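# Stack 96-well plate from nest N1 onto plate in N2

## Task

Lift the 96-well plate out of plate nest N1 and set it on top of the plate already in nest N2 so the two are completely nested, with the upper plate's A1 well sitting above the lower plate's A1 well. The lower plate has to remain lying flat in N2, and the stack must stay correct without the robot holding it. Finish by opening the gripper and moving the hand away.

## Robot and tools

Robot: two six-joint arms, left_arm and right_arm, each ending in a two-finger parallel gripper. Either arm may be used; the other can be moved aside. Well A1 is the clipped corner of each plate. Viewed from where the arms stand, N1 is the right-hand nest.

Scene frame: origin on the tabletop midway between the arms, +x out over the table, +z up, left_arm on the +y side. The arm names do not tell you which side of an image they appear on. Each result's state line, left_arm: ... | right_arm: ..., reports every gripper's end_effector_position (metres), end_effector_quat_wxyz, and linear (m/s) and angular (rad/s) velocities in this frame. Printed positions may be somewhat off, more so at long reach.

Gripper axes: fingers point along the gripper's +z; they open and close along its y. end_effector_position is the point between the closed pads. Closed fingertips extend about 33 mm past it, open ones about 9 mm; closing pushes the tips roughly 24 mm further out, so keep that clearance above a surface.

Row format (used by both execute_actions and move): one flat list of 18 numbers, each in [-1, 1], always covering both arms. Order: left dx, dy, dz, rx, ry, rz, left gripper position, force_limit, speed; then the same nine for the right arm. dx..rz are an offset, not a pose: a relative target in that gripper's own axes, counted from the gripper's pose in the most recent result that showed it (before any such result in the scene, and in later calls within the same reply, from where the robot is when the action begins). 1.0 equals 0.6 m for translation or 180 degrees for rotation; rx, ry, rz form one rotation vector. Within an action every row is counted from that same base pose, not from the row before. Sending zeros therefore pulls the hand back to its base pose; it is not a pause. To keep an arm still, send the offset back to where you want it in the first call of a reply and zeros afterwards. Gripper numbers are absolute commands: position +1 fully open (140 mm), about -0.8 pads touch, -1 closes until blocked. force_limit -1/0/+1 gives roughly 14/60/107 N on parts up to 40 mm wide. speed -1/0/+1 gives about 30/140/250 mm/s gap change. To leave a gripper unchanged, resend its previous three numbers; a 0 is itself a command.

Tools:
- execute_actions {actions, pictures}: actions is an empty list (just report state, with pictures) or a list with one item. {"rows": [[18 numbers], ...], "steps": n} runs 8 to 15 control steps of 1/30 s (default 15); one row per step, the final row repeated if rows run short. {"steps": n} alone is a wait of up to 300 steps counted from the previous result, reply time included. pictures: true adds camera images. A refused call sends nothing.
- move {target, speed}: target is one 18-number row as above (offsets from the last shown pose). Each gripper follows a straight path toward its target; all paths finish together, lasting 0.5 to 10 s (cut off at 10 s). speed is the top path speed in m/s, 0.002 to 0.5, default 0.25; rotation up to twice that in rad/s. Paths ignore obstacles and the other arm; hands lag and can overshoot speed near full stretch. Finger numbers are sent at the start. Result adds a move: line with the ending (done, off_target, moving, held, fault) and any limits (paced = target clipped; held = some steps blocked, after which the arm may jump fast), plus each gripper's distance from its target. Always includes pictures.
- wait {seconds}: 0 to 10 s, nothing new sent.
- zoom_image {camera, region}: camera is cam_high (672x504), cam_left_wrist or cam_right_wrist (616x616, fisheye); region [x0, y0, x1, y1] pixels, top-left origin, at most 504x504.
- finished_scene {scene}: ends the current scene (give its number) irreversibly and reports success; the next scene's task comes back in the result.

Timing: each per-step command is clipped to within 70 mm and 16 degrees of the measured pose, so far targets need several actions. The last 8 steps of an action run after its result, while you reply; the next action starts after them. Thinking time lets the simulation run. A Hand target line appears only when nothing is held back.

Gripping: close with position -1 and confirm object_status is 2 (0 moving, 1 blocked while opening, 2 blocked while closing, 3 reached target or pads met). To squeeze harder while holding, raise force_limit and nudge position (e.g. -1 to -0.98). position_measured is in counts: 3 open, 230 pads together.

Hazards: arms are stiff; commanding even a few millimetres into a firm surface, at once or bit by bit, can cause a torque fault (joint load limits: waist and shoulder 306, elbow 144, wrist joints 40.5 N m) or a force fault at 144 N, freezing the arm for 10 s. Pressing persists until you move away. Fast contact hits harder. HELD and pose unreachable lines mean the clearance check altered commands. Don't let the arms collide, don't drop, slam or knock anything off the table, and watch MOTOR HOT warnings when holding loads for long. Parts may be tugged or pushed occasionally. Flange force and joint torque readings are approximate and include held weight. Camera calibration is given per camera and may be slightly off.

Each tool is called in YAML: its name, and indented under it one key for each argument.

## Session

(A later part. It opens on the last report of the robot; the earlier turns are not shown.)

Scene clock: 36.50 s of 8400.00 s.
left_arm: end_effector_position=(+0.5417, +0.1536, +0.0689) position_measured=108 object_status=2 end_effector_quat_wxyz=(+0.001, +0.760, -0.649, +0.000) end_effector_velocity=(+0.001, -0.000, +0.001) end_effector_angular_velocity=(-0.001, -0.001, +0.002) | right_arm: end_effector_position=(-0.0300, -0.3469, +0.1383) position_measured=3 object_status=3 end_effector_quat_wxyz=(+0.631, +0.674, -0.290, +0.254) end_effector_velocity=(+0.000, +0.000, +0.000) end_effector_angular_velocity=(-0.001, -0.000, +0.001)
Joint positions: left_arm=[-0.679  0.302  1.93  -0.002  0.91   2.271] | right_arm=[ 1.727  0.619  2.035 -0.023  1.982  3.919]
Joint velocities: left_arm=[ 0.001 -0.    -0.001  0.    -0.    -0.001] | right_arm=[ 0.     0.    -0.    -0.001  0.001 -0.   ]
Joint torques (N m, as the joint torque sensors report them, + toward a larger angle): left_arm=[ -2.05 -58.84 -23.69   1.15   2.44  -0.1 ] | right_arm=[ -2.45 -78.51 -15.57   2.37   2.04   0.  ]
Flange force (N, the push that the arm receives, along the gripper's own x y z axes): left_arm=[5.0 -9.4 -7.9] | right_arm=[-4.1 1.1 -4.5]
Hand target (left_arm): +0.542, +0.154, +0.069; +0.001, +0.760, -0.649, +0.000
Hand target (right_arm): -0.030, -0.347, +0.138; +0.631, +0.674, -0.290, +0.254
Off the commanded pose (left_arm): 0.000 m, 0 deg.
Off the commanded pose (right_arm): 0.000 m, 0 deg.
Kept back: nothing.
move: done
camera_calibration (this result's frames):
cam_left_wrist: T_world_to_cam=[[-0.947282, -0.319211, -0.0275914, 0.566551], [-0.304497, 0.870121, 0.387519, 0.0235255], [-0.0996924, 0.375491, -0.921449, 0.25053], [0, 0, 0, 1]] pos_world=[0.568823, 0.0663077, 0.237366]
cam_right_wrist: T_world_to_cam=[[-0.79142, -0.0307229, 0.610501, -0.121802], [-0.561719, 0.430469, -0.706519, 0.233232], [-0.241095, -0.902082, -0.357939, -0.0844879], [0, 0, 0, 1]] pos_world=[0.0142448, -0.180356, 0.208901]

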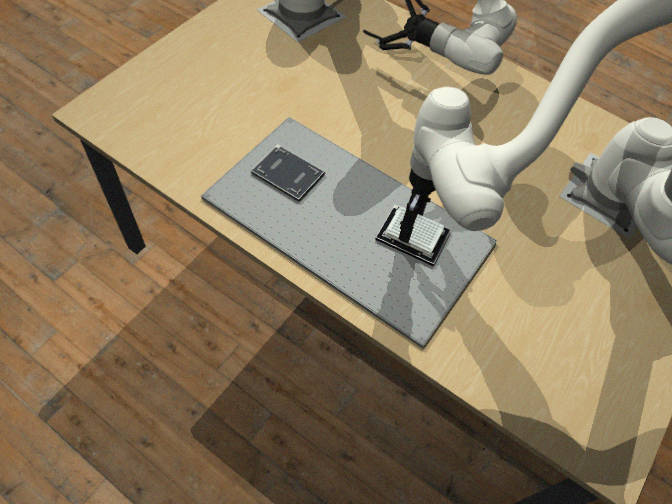

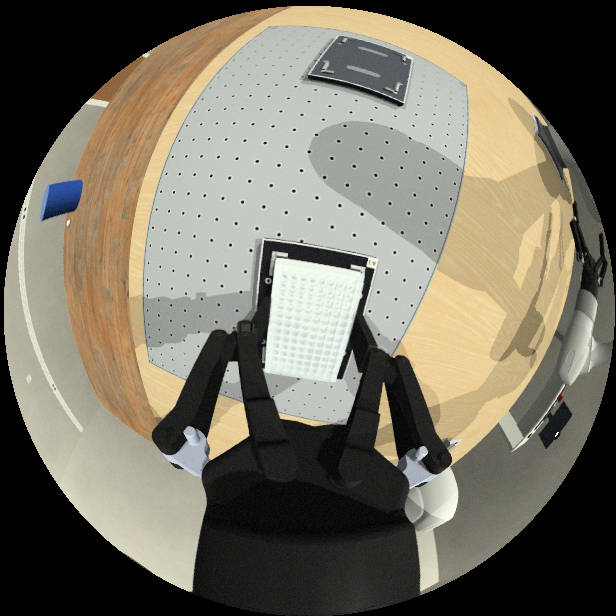

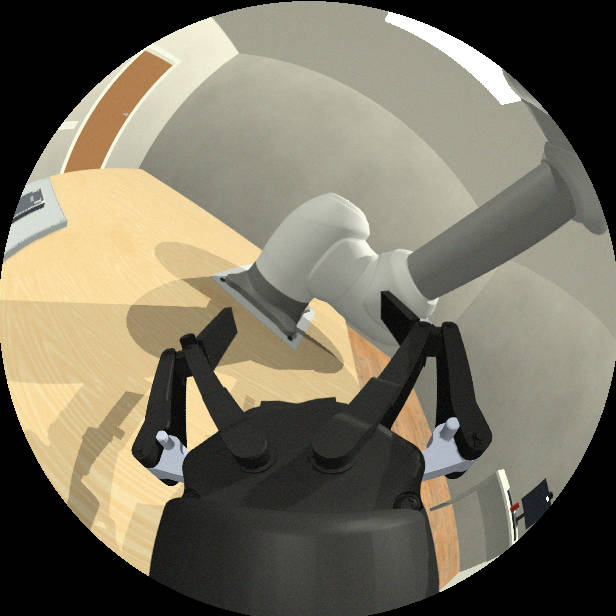

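move:
  target: [0,-0.0035,0,0,0,0,-1,-0.3,-0.5,0,0,0,0,0,0,1,0,0]
  speed: 0.004

execute_actions:
  actions:
    - {"rows":[[0.0007,0,0,0,0,0,-1,-0.3,-0.5,0,0,0,0,0,0,1,0,0],[0.0014,0,0,0,0,0,-1,-0.3,-0.5,0,0,0,0,0,0,1,0,0],[0.0022,0,0,0,0,0,-1,-0.3,-0.5,0,0,0,0,0,0,1,0,0]]}

move:
  target: [0.0015,0,0,0,0,0,-1,-0.3,-0.5,0,0,0,0,0,0,1,0,0]
  speed: 0.003

zoom_image:
  camera: "cam_high"
  region: [410,215,455,265]

Scene clock: 37.73 s of 8400.00 s.
left_arm: end_effector_position=(+0.5437, +0.1539, +0.0689) position_measured=108 object_status=2 end_effector_quat_wxyz=(+0.001, +0.760, -0.649, +0.000) end_effector_velocity=(+0.001, +0.000, +0.001) end_effector_angular_velocity=(-0.001, -0.001, +0.001) | right_arm: end_effector_position=(-0.0300, -0.3469, +0.1383) position_measured=3 object_status=3 end_effector_quat_wxyz=(+0.631, +0.674, -0.290, +0.254) end_effector_velocity=(-0.000, -0.000, +0.000) end_effector_angular_velocity=(-0.001, +0.000, +0.002)
Joint positions: left_arm=[-0.676  0.304  1.927 -0.002  0.911  2.274] | right_arm=[ 1.727  0.619  2.035 -0.023  1.982  3.919]
Joint velocities: left_arm=[ 0.001 -0.001 -0.001  0.     0.     0.   ] | right_arm=[ 0.002  0.     0.001 -0.001  0.    -0.001]
Joint torques (N m, as the joint torque sensors report them, + toward a larger angle): left_arm=[  6.83 -60.86 -29.84   5.07  -1.53  -0.18] | right_arm=[ -3.72 -75.87 -15.17   2.2    2.27   0.  ]
Flange force (N, the push that the arm receives, along the gripper's own x y z axes): left_arm=[8.5 6.5 -8.7] | right_arm=[-3.0 5.5 -3.1]
Hand target (left_arm): +0.544, +0.154, +0.069; +0.001, +0.760, -0.649, +0.000
Hand target (right_arm): -0.030, -0.347, +0.138; +0.631, +0.674, -0.290, +0.254
Off the commanded pose (left_arm): 0.000 m, 0 deg.
Off the commanded pose (right_arm): 0.000 m, 0 deg.
Kept back: nothing.
move: done
camera_calibration (this result's frames):
cam_left_wrist: T_world_to_cam=[[-0.947295, -0.319174, -0.027585, 0.568597], [-0.304459, 0.87013, 0.387529, 0.0238601], [-0.0996868, 0.375503, -0.921445, 0.250613], [0, 0, 0, 1]] pos_world=[0.570877, 0.0666141, 0.237365]
cam_right_wrist: T_world_to_cam=[[-0.79142, -0.0307231, 0.6105, -0.121802], [-0.561719, 0.430469, -0.706519, 0.233232], [-0.241095, -0.902082, -0.35794, -0.0844878], [0, 0, 0, 1]] pos_world=[0.0142448, -0.180356, 0.208901]

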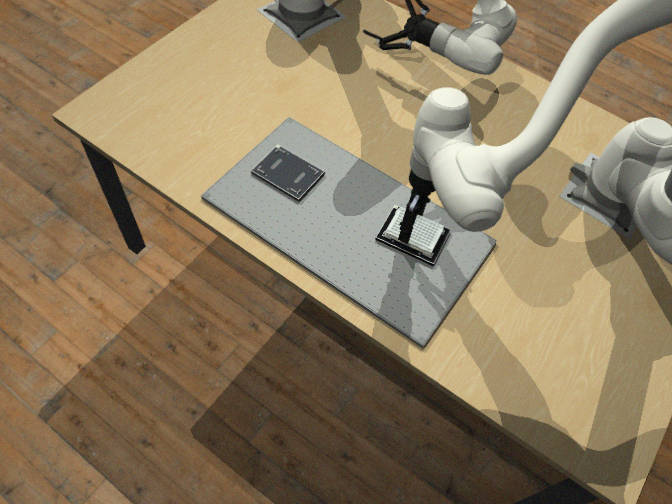

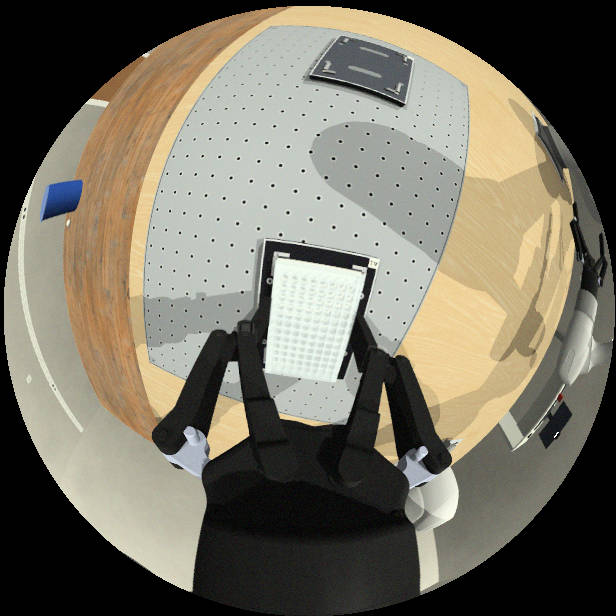

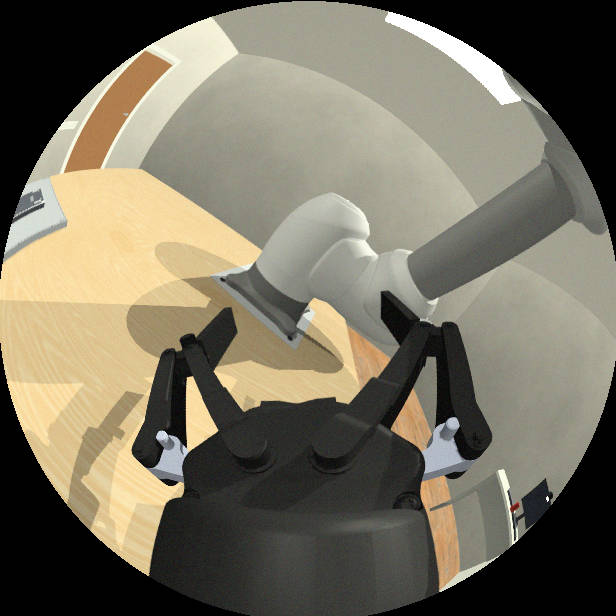

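Scene clock: 37.97 s of 8400.00 s.
left_arm: end_effector_position=(+0.5441, +0.1528, +0.0689) position_measured=108 object_status=2 end_effector_quat_wxyz=(+0.001, +0.761, -0.649, +0.000) end_effector_velocity=(-0.001, -0.002, -0.000) end_effector_angular_velocity=(+0.000, +0.000, -0.001) | right_arm: end_effector_position=(-0.0300, -0.3469, +0.1383) position_measured=3 object_status=3 end_effector_quat_wxyz=(+0.631, +0.674, -0.290, +0.254) end_effector_velocity=(+0.000, -0.000, -0.000) end_effector_angular_velocity=(-0.001, -0.001, -0.001)
Joint positions: left_arm=[-0.677  0.305  1.925 -0.002  0.911  2.273] | right_arm=[ 1.727  0.619  2.035 -0.023  1.982  3.919]
Joint velocities: left_arm=[-0.004  0.    -0.    -0.    -0.    -0.002] | right_arm=[-0.001  0.001  0.    -0.     0.     0.001]
Joint torques (N m, as the joint torque sensors report them, + toward a larger angle): left_arm=[  0.61 -59.93 -31.3    2.45  -1.98  -0.41] | right_arm=[ -2.23 -75.55 -15.65   2.41   2.09   0.16]
Flange force (N, the push that the arm receives, along the gripper's own x y z axes): left_arm=[-0.4 1.3 -9.0] | right_arm=[-0.2 3.7 -2.1]
Steps of this call (steps 1 to 7: the first 7 steps of this action). Readings (end_effector_position | what the end effector reports):
1: left_arm (+0.5437, +0.1539, +0.0689) | right_arm (-0.0300, -0.3469, +0.1383) | left_arm position_measured=108 object_status=2 | right_arm position_measured=3 object_status=3
2: left_arm (+0.5439, +0.1538, +0.0689) | right_arm (-0.0300, -0.3469, +0.1383) | left_arm position_measured=108 object_status=2 | right_arm position_measured=3 object_status=3
4: left_arm (+0.5441, +0.1532, +0.0689) | right_arm (-0.0300, -0.3469, +0.1383) | left_arm position_measured=108 object_status=2 | right_arm position_measured=3 object_status=3
7: the state above

Scene clock: 38.93 s of 8400.00 s.
left_arm: end_effector_position=(+0.5441, +0.1518, +0.0689) position_measured=108 object_status=2 end_effector_quat_wxyz=(+0.001, +0.761, -0.649, +0.000) end_effector_velocity=(+0.001, -0.000, +0.001) end_effector_angular_velocity=(-0.002, -0.002, +0.003) | right_arm: end_effector_position=(-0.0300, -0.3469, +0.1383) position_measured=3 object_status=3 end_effector_quat_wxyz=(+0.631, +0.674, -0.290, +0.254) end_effector_velocity=(-0.001, -0.000, +0.000) end_effector_angular_velocity=(-0.000, -0.001, +0.001)
Joint positions: left_arm=[-0.678  0.306  1.924 -0.002  0.911  2.272] | right_arm=[ 1.727  0.619  2.035 -0.023  1.982  3.919]
Joint velocities: left_arm=[ 0.002 -0.001 -0.002 -0.     0.    -0.001] | right_arm=[ 0.001 -0.    -0.     0.001  0.     0.001]
Joint torques (N m, as the joint torque sensors report them, + toward a larger angle): left_arm=[ -5.61 -59.58 -34.74  -0.28  -4.26  -0.21] | right_arm=[ -3.92 -79.51 -13.71   2.53   1.76  -0.18]
Flange force (N, the push that the arm receives, along the gripper's own x y z axes): left_arm=[-11.8 -2.3 -11.5] | right_arm=[-6.8 2.0 -9.4]
Hand target (left_arm): +0.544, +0.152, +0.069; +0.001, +0.761, -0.649, +0.000
Hand target (right_arm): -0.030, -0.347, +0.138; +0.631, +0.674, -0.290, +0.254
Off your previous action's commanded pose (left_arm): 0.000 m, 0 deg at its last step (step 8 of this call).
Off your previous action's commanded pose (right_arm): 0.000 m, 0 deg at its last step (step 8 of this call).
Off the commanded pose (left_arm): 0.000 m, 0 deg.
Off the commanded pose (right_arm): 0.000 m, 0 deg.
Kept back: nothing.
move: done
camera_calibration (this result's frames):
cam_left_wrist: T_world_to_cam=[[-0.947258, -0.319285, -0.0275751, 0.568286], [-0.304556, 0.870091, 0.387541, 0.0258868], [-0.099743, 0.375499, -0.92144, 0.251491], [0, 0, 0, 1]] pos_world=[0.571282, 0.0644866, 0.237372]
cam_right_wrist: T_world_to_cam=[[-0.79142, -0.030723, 0.6105, -0.121802], [-0.561719, 0.430469, -0.706519, 0.233232], [-0.241095, -0.902082, -0.357939, -0.084488], [0, 0, 0, 1]] pos_world=[0.0142448, -0.180356, 0.208901]

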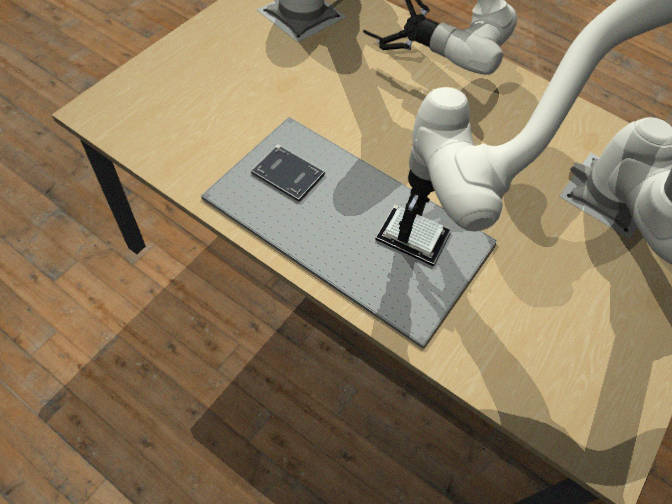

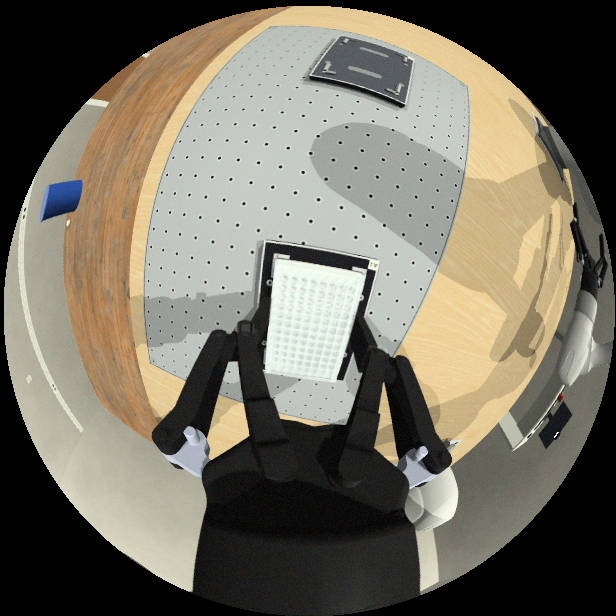

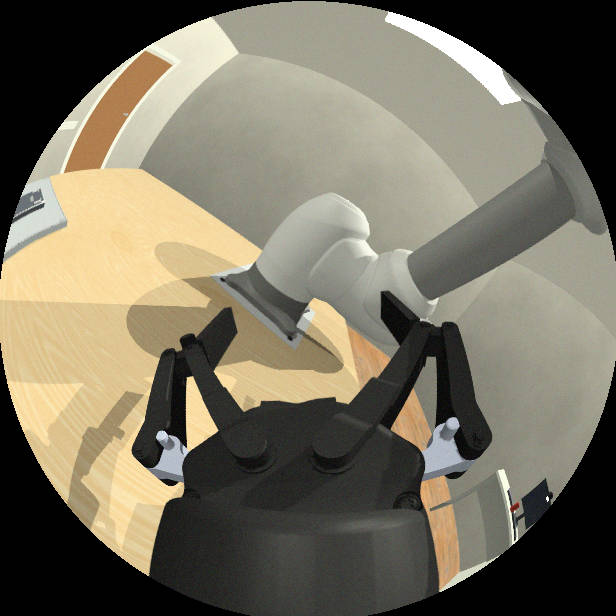

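Region (410, 215, 455, 265) of cam_high's 672x504 image, scaled by 10.080, with more detail than that image has; it fills the left 454 columns of this view, and the rest is white.

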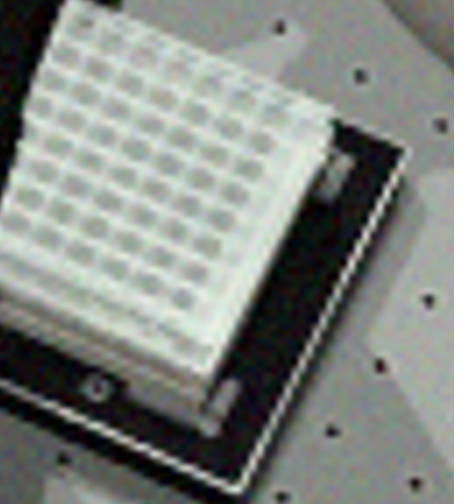

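move:
  target: [-0.002,0,0,0,0,0,-1,-0.3,-0.5,0,0,0,0,0,0,1,0,0]
  speed: 0.004

move:
  target: [0,-0.003,0,0,0,0,-1,-0.3,-0.5,0,0,0,0,0,0,1,0,0]
  speed: 0.004

Scene clock: 39.90 s of 8400.00 s.
left_arm: end_effector_position=(+0.5439, +0.1529, +0.0689) position_measured=108 object_status=2 end_effector_quat_wxyz=(+0.001, +0.760, -0.649, +0.000) end_effector_velocity=(+0.000, +0.001, +0.000) end_effector_angular_velocity=(-0.000, -0.000, +0.002) | right_arm: end_effector_position=(-0.0300, -0.3469, +0.1383) position_measured=3 object_status=3 end_effector_quat_wxyz=(+0.631, +0.674, -0.290, +0.254) end_effector_velocity=(-0.000, -0.000, -0.000) end_effector_angular_velocity=(-0.001, -0.001, -0.000)
Joint positions: left_arm=[-0.677  0.305  1.925 -0.002  0.911  2.273] | right_arm=[ 1.727  0.619  2.035 -0.023  1.982  3.919]
Joint velocities: left_arm=[ 0.001 -0.001  0.    -0.    -0.    -0.   ] | right_arm=[-0.     0.     0.     0.     0.     0.001]
Joint torques (N m, as the joint torque sensors report them, + toward a larger angle): left_arm=[  4.58 -59.67 -26.04   3.76   1.14  -0.06] | right_arm=[ -1.16 -75.98 -13.42   2.14   2.08   0.35]
Flange force (N, the push that the arm receives, along the gripper's own x y z axes): left_arm=[9.5 0.6 -7.6] | right_arm=[0.1 2.3 -6.8]
Hand target (left_arm): +0.544, +0.153, +0.069; +0.001, +0.761, -0.649, +0.000
Hand target (right_arm): -0.030, -0.347, +0.138; +0.631, +0.674, -0.290, +0.254
Off the commanded pose (left_arm): 0.000 m, 0 deg.
Off the commanded pose (right_arm): 0.000 m, 0 deg.
Kept back: nothing.
move: done
camera_calibration (this result's frames):
cam_left_wrist: T_world_to_cam=[[-0.947284, -0.319205, -0.0276036, 0.568458], [-0.304498, 0.87013, 0.387498, 0.0248077], [-0.0996725, 0.375476, -0.921457, 0.251021], [0, 0, 0, 1]] pos_world=[0.571065, 0.0656163, 0.237383]
cam_right_wrist: T_world_to_cam=[[-0.79142, -0.030723, 0.610501, -0.121802], [-0.561719, 0.430469, -0.706518, 0.233232], [-0.241095, -0.902082, -0.357939, -0.0844879], [0, 0, 0, 1]] pos_world=[0.0142447, -0.180356, 0.208901]

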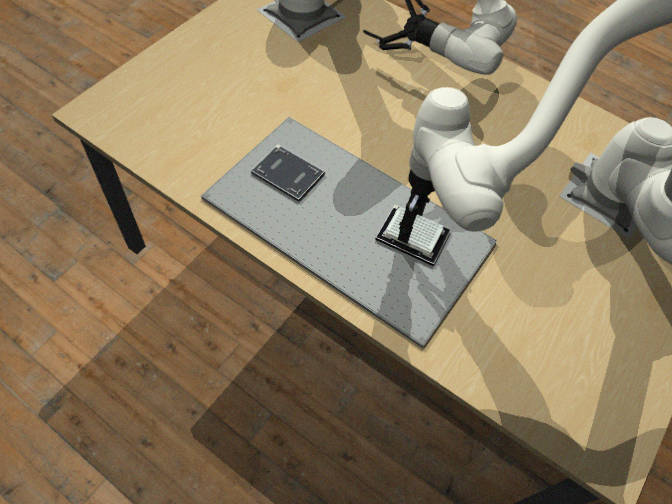

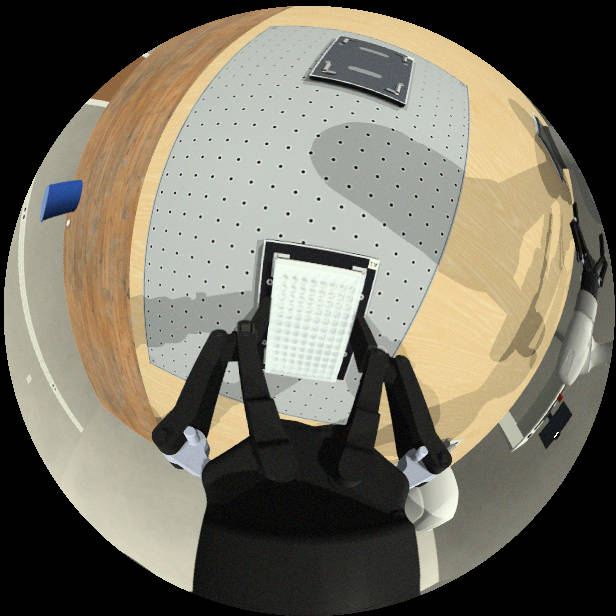

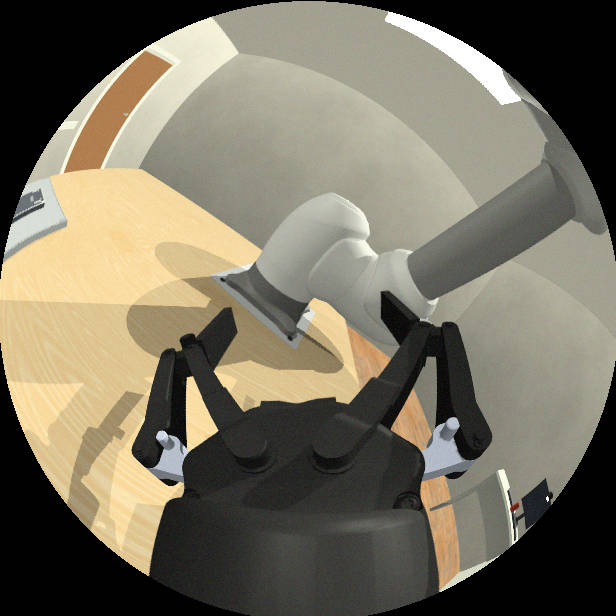

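Scene clock: 40.60 s of 8400.00 s.
left_arm: end_effector_position=(+0.5456, +0.1532, +0.0689) position_measured=108 object_status=2 end_effector_quat_wxyz=(+0.001, +0.760, -0.649, +0.000) end_effector_velocity=(-0.000, -0.000, -0.000) end_effector_angular_velocity=(+0.000, +0.000, -0.002) | right_arm: end_effector_position=(-0.0300, -0.3469, +0.1383) position_measured=3 object_status=3 end_effector_quat_wxyz=(+0.631, +0.674, -0.290, +0.254) end_effector_velocity=(-0.000, -0.000, -0.000) end_effector_angular_velocity=(-0.001, -0.001, +0.002)
Joint positions: left_arm=[-0.675  0.307  1.923 -0.002  0.912  2.275] | right_arm=[ 1.727  0.619  2.035 -0.023  1.982  3.919]
Joint velocities: left_arm=[-0.     0.    -0.    -0.    -0.     0.001] | right_arm=[ 0.001  0.     0.    -0.001 -0.     0.   ]
Joint torques (N m, as the joint torque sensors report them, + toward a larger angle): left_arm=[ 11.79 -58.4  -34.26   7.63  -4.05   0.18] | right_arm=[ -1.78 -75.89 -15.06   2.15   2.33   0.03]
Flange force (N, the push that the arm receives, along the gripper's own x y z axes): left_arm=[6.5 20.2 -12.5] | right_arm=[-0.6 3.3 -3.2]
Hand target (left_arm): +0.546, +0.153, +0.069; +0.001, +0.760, -0.649, +0.000
Hand target (right_arm): -0.030, -0.347, +0.138; +0.631, +0.674, -0.290, +0.254
Off the commanded pose (left_arm): 0.000 m, 0 deg.
Off the commanded pose (right_arm): 0.000 m, 0 deg.
Kept back: nothing.
move: done
camera_calibration (this result's frames):
cam_left_wrist: T_world_to_cam=[[-0.947297, -0.31917, -0.0275604, 0.570192], [-0.304442, 0.870119, 0.387566, 0.0250577], [-0.0997184, 0.37553, -0.92143, 0.251089], [0, 0, 0, 1]] pos_world=[0.572808, 0.0658933, 0.237364]
cam_right_wrist: T_world_to_cam=[[-0.79142, -0.0307229, 0.610501, -0.121802], [-0.561719, 0.430469, -0.706519, 0.233232], [-0.241095, -0.902082, -0.357939, -0.0844879], [0, 0, 0, 1]] pos_world=[0.0142448, -0.180356, 0.208901]

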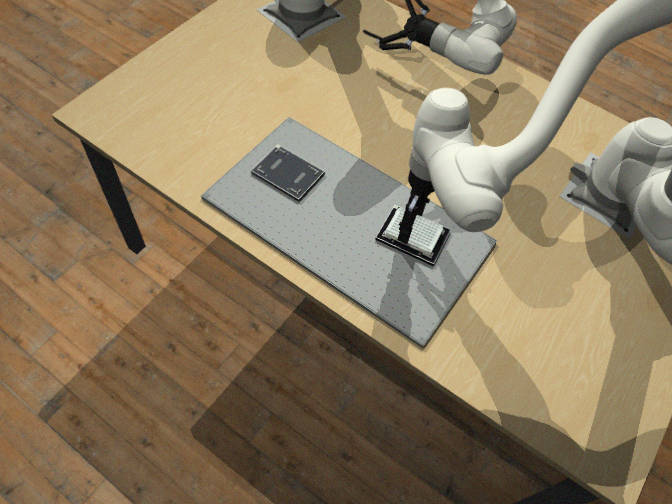

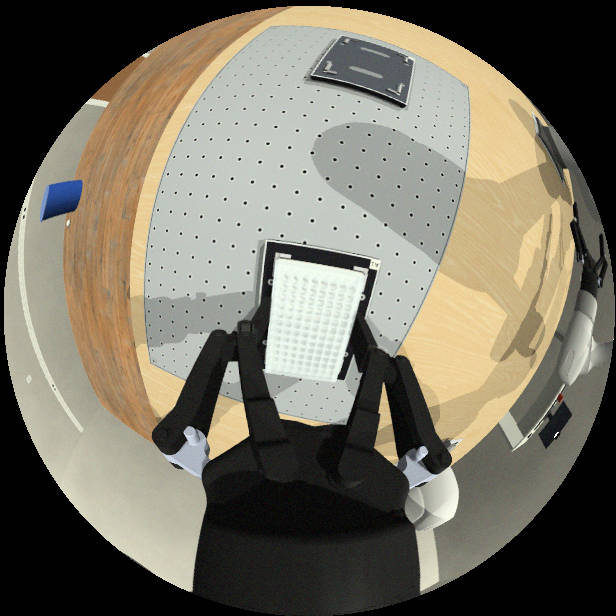

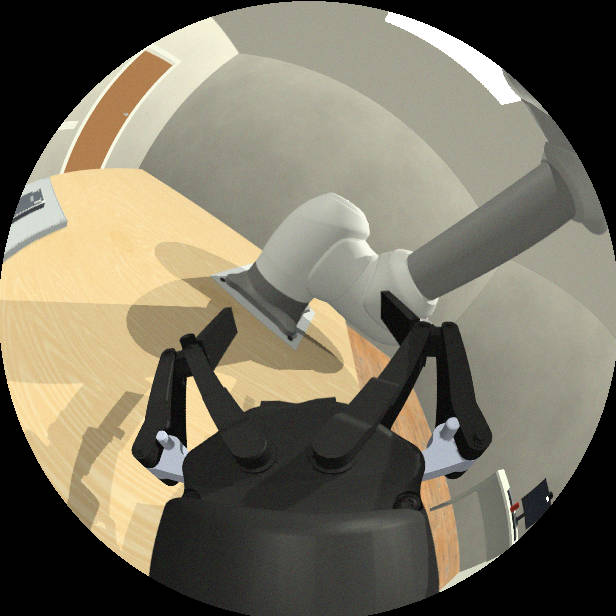

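Nested. Recenter, release, retreat.

move:
  target: [-0.0005,0.004,0,0,0,0,-1,-0.3,-0.5,0,0,0,0,0,0,1,0,0]
  speed: 0.005

move:
  target: [0,0,0,0,0,0,0.6,0,0,0,0,0,0,0,0,1,0,0]

move:
  target: [0,0,-0.25,0,0,0,0.6,0,0,0,0,0,0,0,0,1,0,0]

zoom_image:
  camera: "cam_high"
  region: [365,195,465,270]

Scene clock: 41.90 s of 8400.00 s.
left_arm: end_effector_position=(+0.5433, +0.1531, +0.0689) position_measured=108 object_status=2 end_effector_quat_wxyz=(+0.001, +0.760, -0.649, +0.000) end_effector_velocity=(-0.000, +0.001, -0.000) end_effector_angular_velocity=(+0.001, +0.001, -0.001) | right_arm: end_effector_position=(-0.0300, -0.3469, +0.1383) position_measured=3 object_status=3 end_effector_quat_wxyz=(+0.631, +0.674, -0.290, +0.254) end_effector_velocity=(-0.000, -0.001, -0.000) end_effector_angular_velocity=(-0.001, +0.001, -0.001)
Joint positions: left_arm=[-0.678  0.304  1.926 -0.002  0.911  2.273] | right_arm=[ 1.727  0.619  2.035 -0.023  1.982  3.919]
Joint velocities: left_arm=[ 0.001 -0.     0.001  0.     0.     0.001] | right_arm=[-0.001  0.     0.001  0.001 -0.    -0.001]
Joint torques (N m, as the joint torque sensors report them, + toward a larger angle): left_arm=[ -0.69 -60.01 -24.25   1.55   1.68  -0.04] | right_arm=[ -3.23 -76.1  -15.3    2.46   1.88  -0.01]
Flange force (N, the push that the arm receives, along the gripper's own x y z axes): left_arm=[6.1 -7.9 -8.1] | right_arm=[-1.7 4.5 -3.4]
Hand target (left_arm): +0.543, +0.153, +0.069; +0.001, +0.760, -0.649, +0.000
Hand target (right_arm): -0.030, -0.347, +0.138; +0.631, +0.674, -0.290, +0.254
Off the commanded pose (left_arm): 0.000 m, 0 deg.
Off the commanded pose (right_arm): 0.000 m, 0 deg.
Kept back: nothing.
move: done
camera_calibration (this result's frames):
cam_left_wrist: T_world_to_cam=[[-0.947278, -0.319224, -0.027569, 0.567912], [-0.304497, 0.870106, 0.387553, 0.0244077], [-0.0997282, 0.375515, -0.921435, 0.250884], [0, 0, 0, 1]] pos_world=[0.570423, 0.0658433, 0.237371]
cam_right_wrist: T_world_to_cam=[[-0.79142, -0.0307231, 0.6105, -0.121802], [-0.561719, 0.430469, -0.706519, 0.233232], [-0.241095, -0.902082, -0.35794, -0.0844879], [0, 0, 0, 1]] pos_world=[0.0142447, -0.180356, 0.208901]

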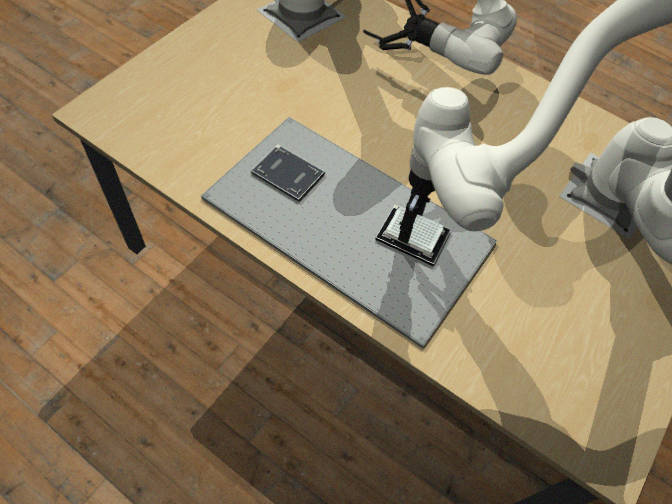

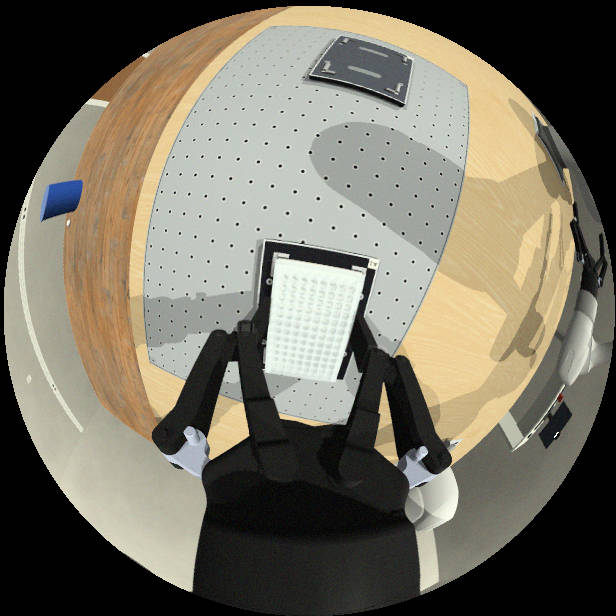

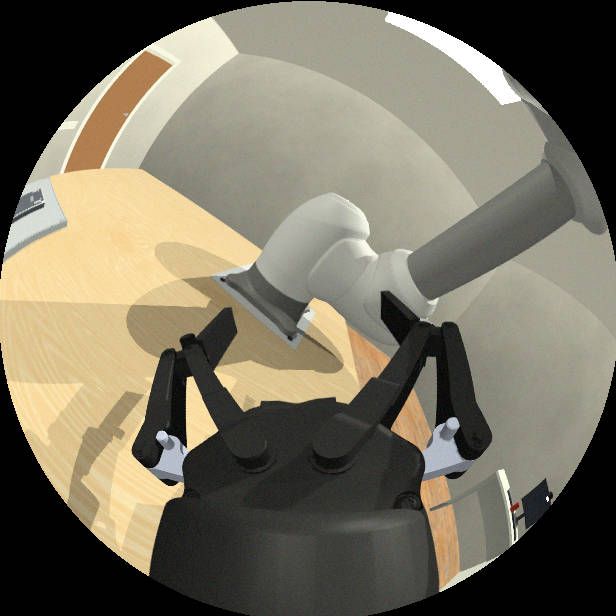

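Scene clock: 42.40 s of 8400.00 s.
left_arm: end_effector_position=(+0.5432, +0.1531, +0.0689) position_measured=53 object_status=3 end_effector_quat_wxyz=(+0.001, +0.760, -0.649, +0.000) end_effector_velocity=(-0.000, -0.000, +0.000) end_effector_angular_velocity=(-0.000, -0.000, -0.001) | right_arm: end_effector_position=(-0.0300, -0.3469, +0.1383) position_measured=3 object_status=3 end_effector_quat_wxyz=(+0.631, +0.674, -0.290, +0.254) end_effector_velocity=(-0.000, -0.000, -0.000) end_effector_angular_velocity=(+0.002, +0.000, -0.001)
Joint positions: left_arm=[-0.678  0.304  1.927 -0.002  0.911  2.273] | right_arm=[ 1.727  0.619  2.035 -0.023  1.982  3.919]
Joint velocities: left_arm=[-0.001 -0.001  0.    -0.     0.     0.001] | right_arm=[-0.    -0.001  0.     0.001 -0.002  0.   ]
Joint torques (N m, as the joint torque sensors report them, + toward a larger angle): left_arm=[  1.69 -67.19 -31.83   2.89   0.23  -0.07] | right_arm=[ -0.63 -77.35 -15.37   2.51   1.9   -0.01]
Flange force (N, the push that the arm receives, along the gripper's own x y z axes): left_arm=[5.9 -2.2 2.8] | right_arm=[-0.1 0.5 -4.0]
Hand target (left_arm): +0.543, +0.153, +0.069; +0.001, +0.760, -0.649, +0.000
Hand target (right_arm): -0.030, -0.347, +0.138; +0.631, +0.674, -0.290, +0.254
Off the commanded pose (left_arm): 0.000 m, 0 deg.
Off the commanded pose (right_arm): 0.000 m, 0 deg.
Kept back: nothing.
move: done
camera_calibration (this result's frames):
cam_left_wrist: T_world_to_cam=[[-0.947282, -0.319214, -0.0275363, 0.56788], [-0.30447, 0.870092, 0.387605, 0.0243722], [-0.0997697, 0.375555, -0.921414, 0.250861], [0, 0, 0, 1]] pos_world=[0.570392, 0.0658574, 0.237337]
cam_right_wrist: T_world_to_cam=[[-0.79142, -0.0307231, 0.610501, -0.121802], [-0.561719, 0.430469, -0.706518, 0.233232], [-0.241095, -0.902082, -0.357939, -0.0844879], [0, 0, 0, 1]] pos_world=[0.0142447, -0.180356, 0.208901]

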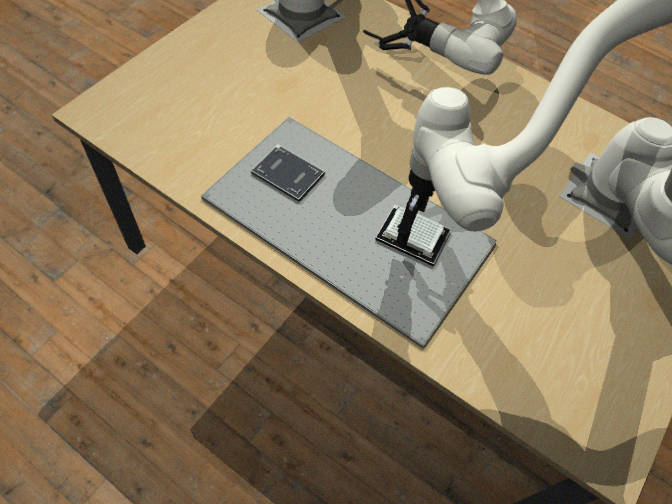

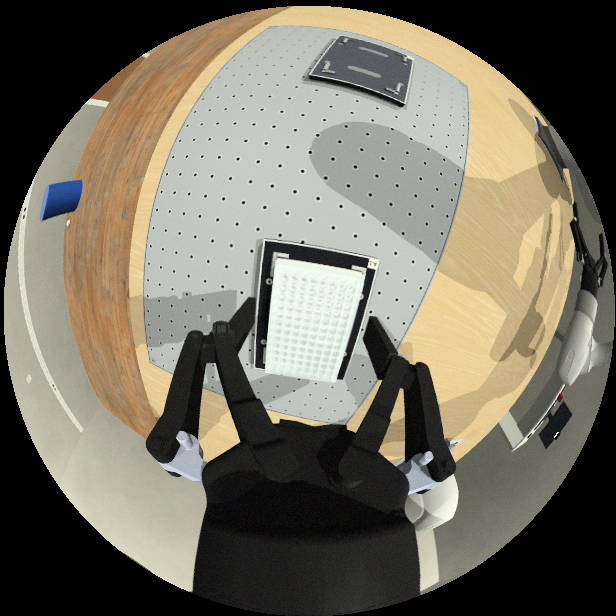

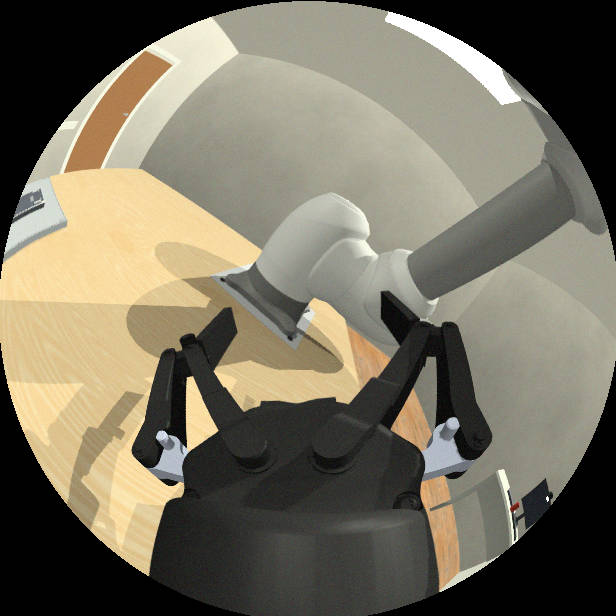

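Scene clock: 43.33 s of 8400.00 s.
left_arm: end_effector_position=(+0.5432, +0.1536, +0.2188) position_measured=53 object_status=3 end_effector_quat_wxyz=(+0.001, +0.761, -0.649, +0.000) end_effector_velocity=(-0.001, -0.000, -0.000) end_effector_angular_velocity=(+0.000, +0.000, +0.001) | right_arm: end_effector_position=(-0.0300, -0.3469, +0.1383) position_measured=3 object_status=3 end_effector_quat_wxyz=(+0.631, +0.674, -0.290, +0.254) end_effector_velocity=(+0.001, -0.000, -0.000) end_effector_angular_velocity=(+0.002, -0.001, -0.001)
Joint positions: left_arm=[-0.677  0.178  1.781 -0.002  1.183  2.272] | right_arm=[ 1.727  0.619  2.035 -0.023  1.982  3.919]
Joint velocities: left_arm=[-0.001 -0.001  0.001 -0.     0.    -0.002] | right_arm=[-0.002 -0.     0.    -0.001 -0.002  0.   ]
Joint torques (N m, as the joint torque sensors report them, + toward a larger angle): left_arm=[  2.45 -58.54 -38.23   3.66   0.21   0.01] | right_arm=[ -6.6  -74.05 -14.91   2.53   2.02  -0.13]
Flange force (N, the push that the arm receives, along the gripper's own x y z axes): left_arm=[4.7 1.0 1.0] | right_arm=[-3.2 10.8 -2.5]
Hand target (left_arm): +0.543, +0.154, +0.219; +0.001, +0.761, -0.649, +0.000
Hand target (right_arm): -0.030, -0.347, +0.138; +0.631, +0.674, -0.290, +0.254
Off the commanded pose (left_arm): 0.000 m, 0 deg.
Off the commanded pose (right_arm): 0.000 m, 0 deg.
Kept back: nothing.
move: done
camera_calibration (this result's frames):
cam_left_wrist: T_world_to_cam=[[-0.947248, -0.319304, -0.0276626, 0.572174], [-0.304587, 0.869998, 0.387724, -0.0340975], [-0.0997354, 0.375696, -0.92136, 0.388747], [0, 0, 0, 1]] pos_world=[0.570377, 0.0663113, 0.387224]
cam_right_wrist: T_world_to_cam=[[-0.79142, -0.030723, 0.610501, -0.121802], [-0.561719, 0.430469, -0.706518, 0.233232], [-0.241095, -0.902082, -0.357939, -0.0844879], [0, 0, 0, 1]] pos_world=[0.0142448, -0.180356, 0.208901]

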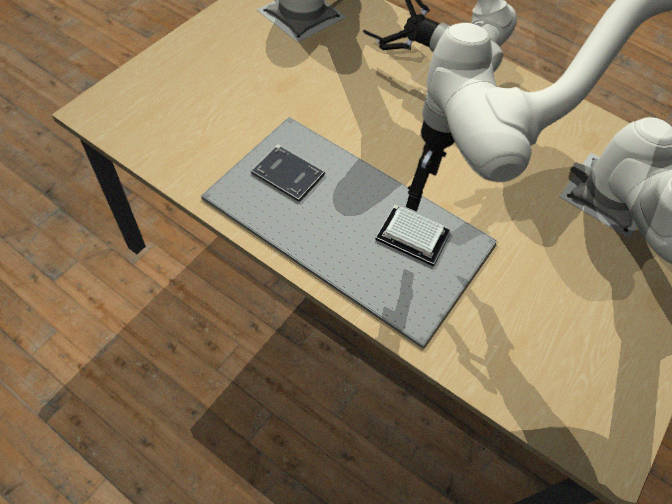

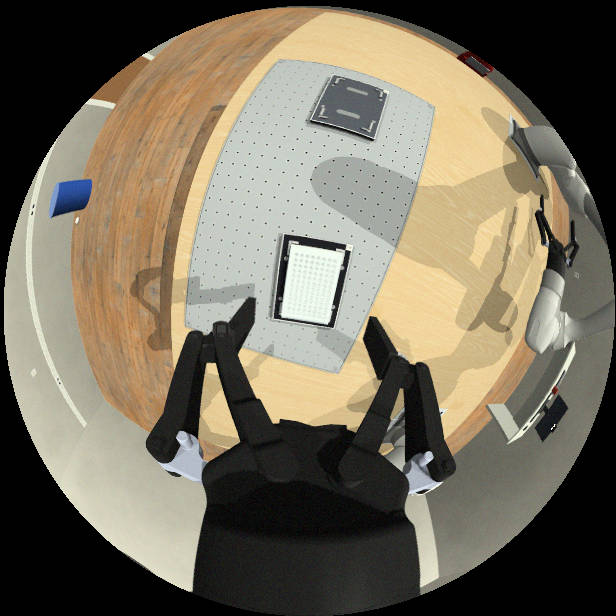

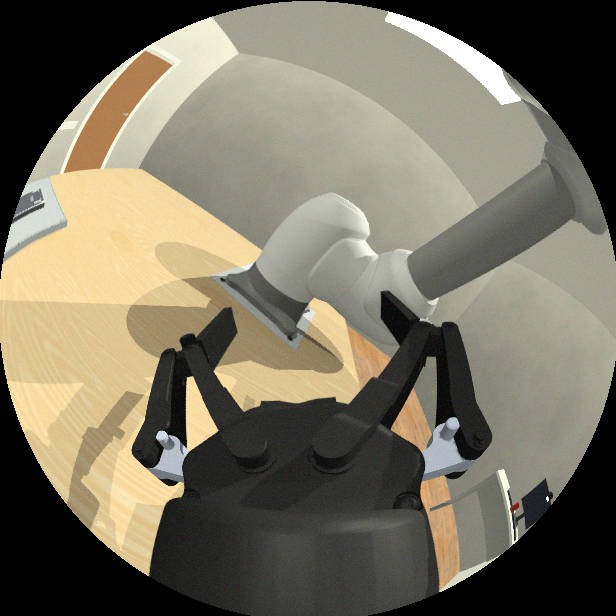

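Region (365, 195, 465, 270) of cam_high's 672x504 image, scaled by 5.040, with more detail than that image has; it fills the top 378 rows of this view, and the rest is white.

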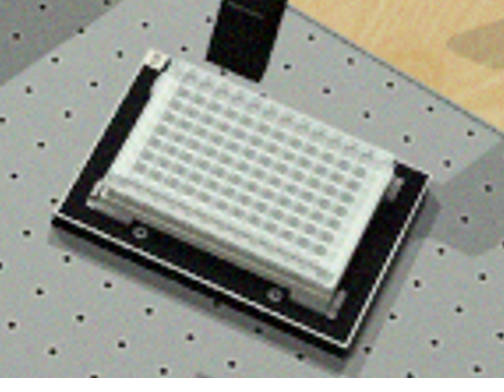

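finished_scene:
  scene: 1

The scene is finished: the task was done.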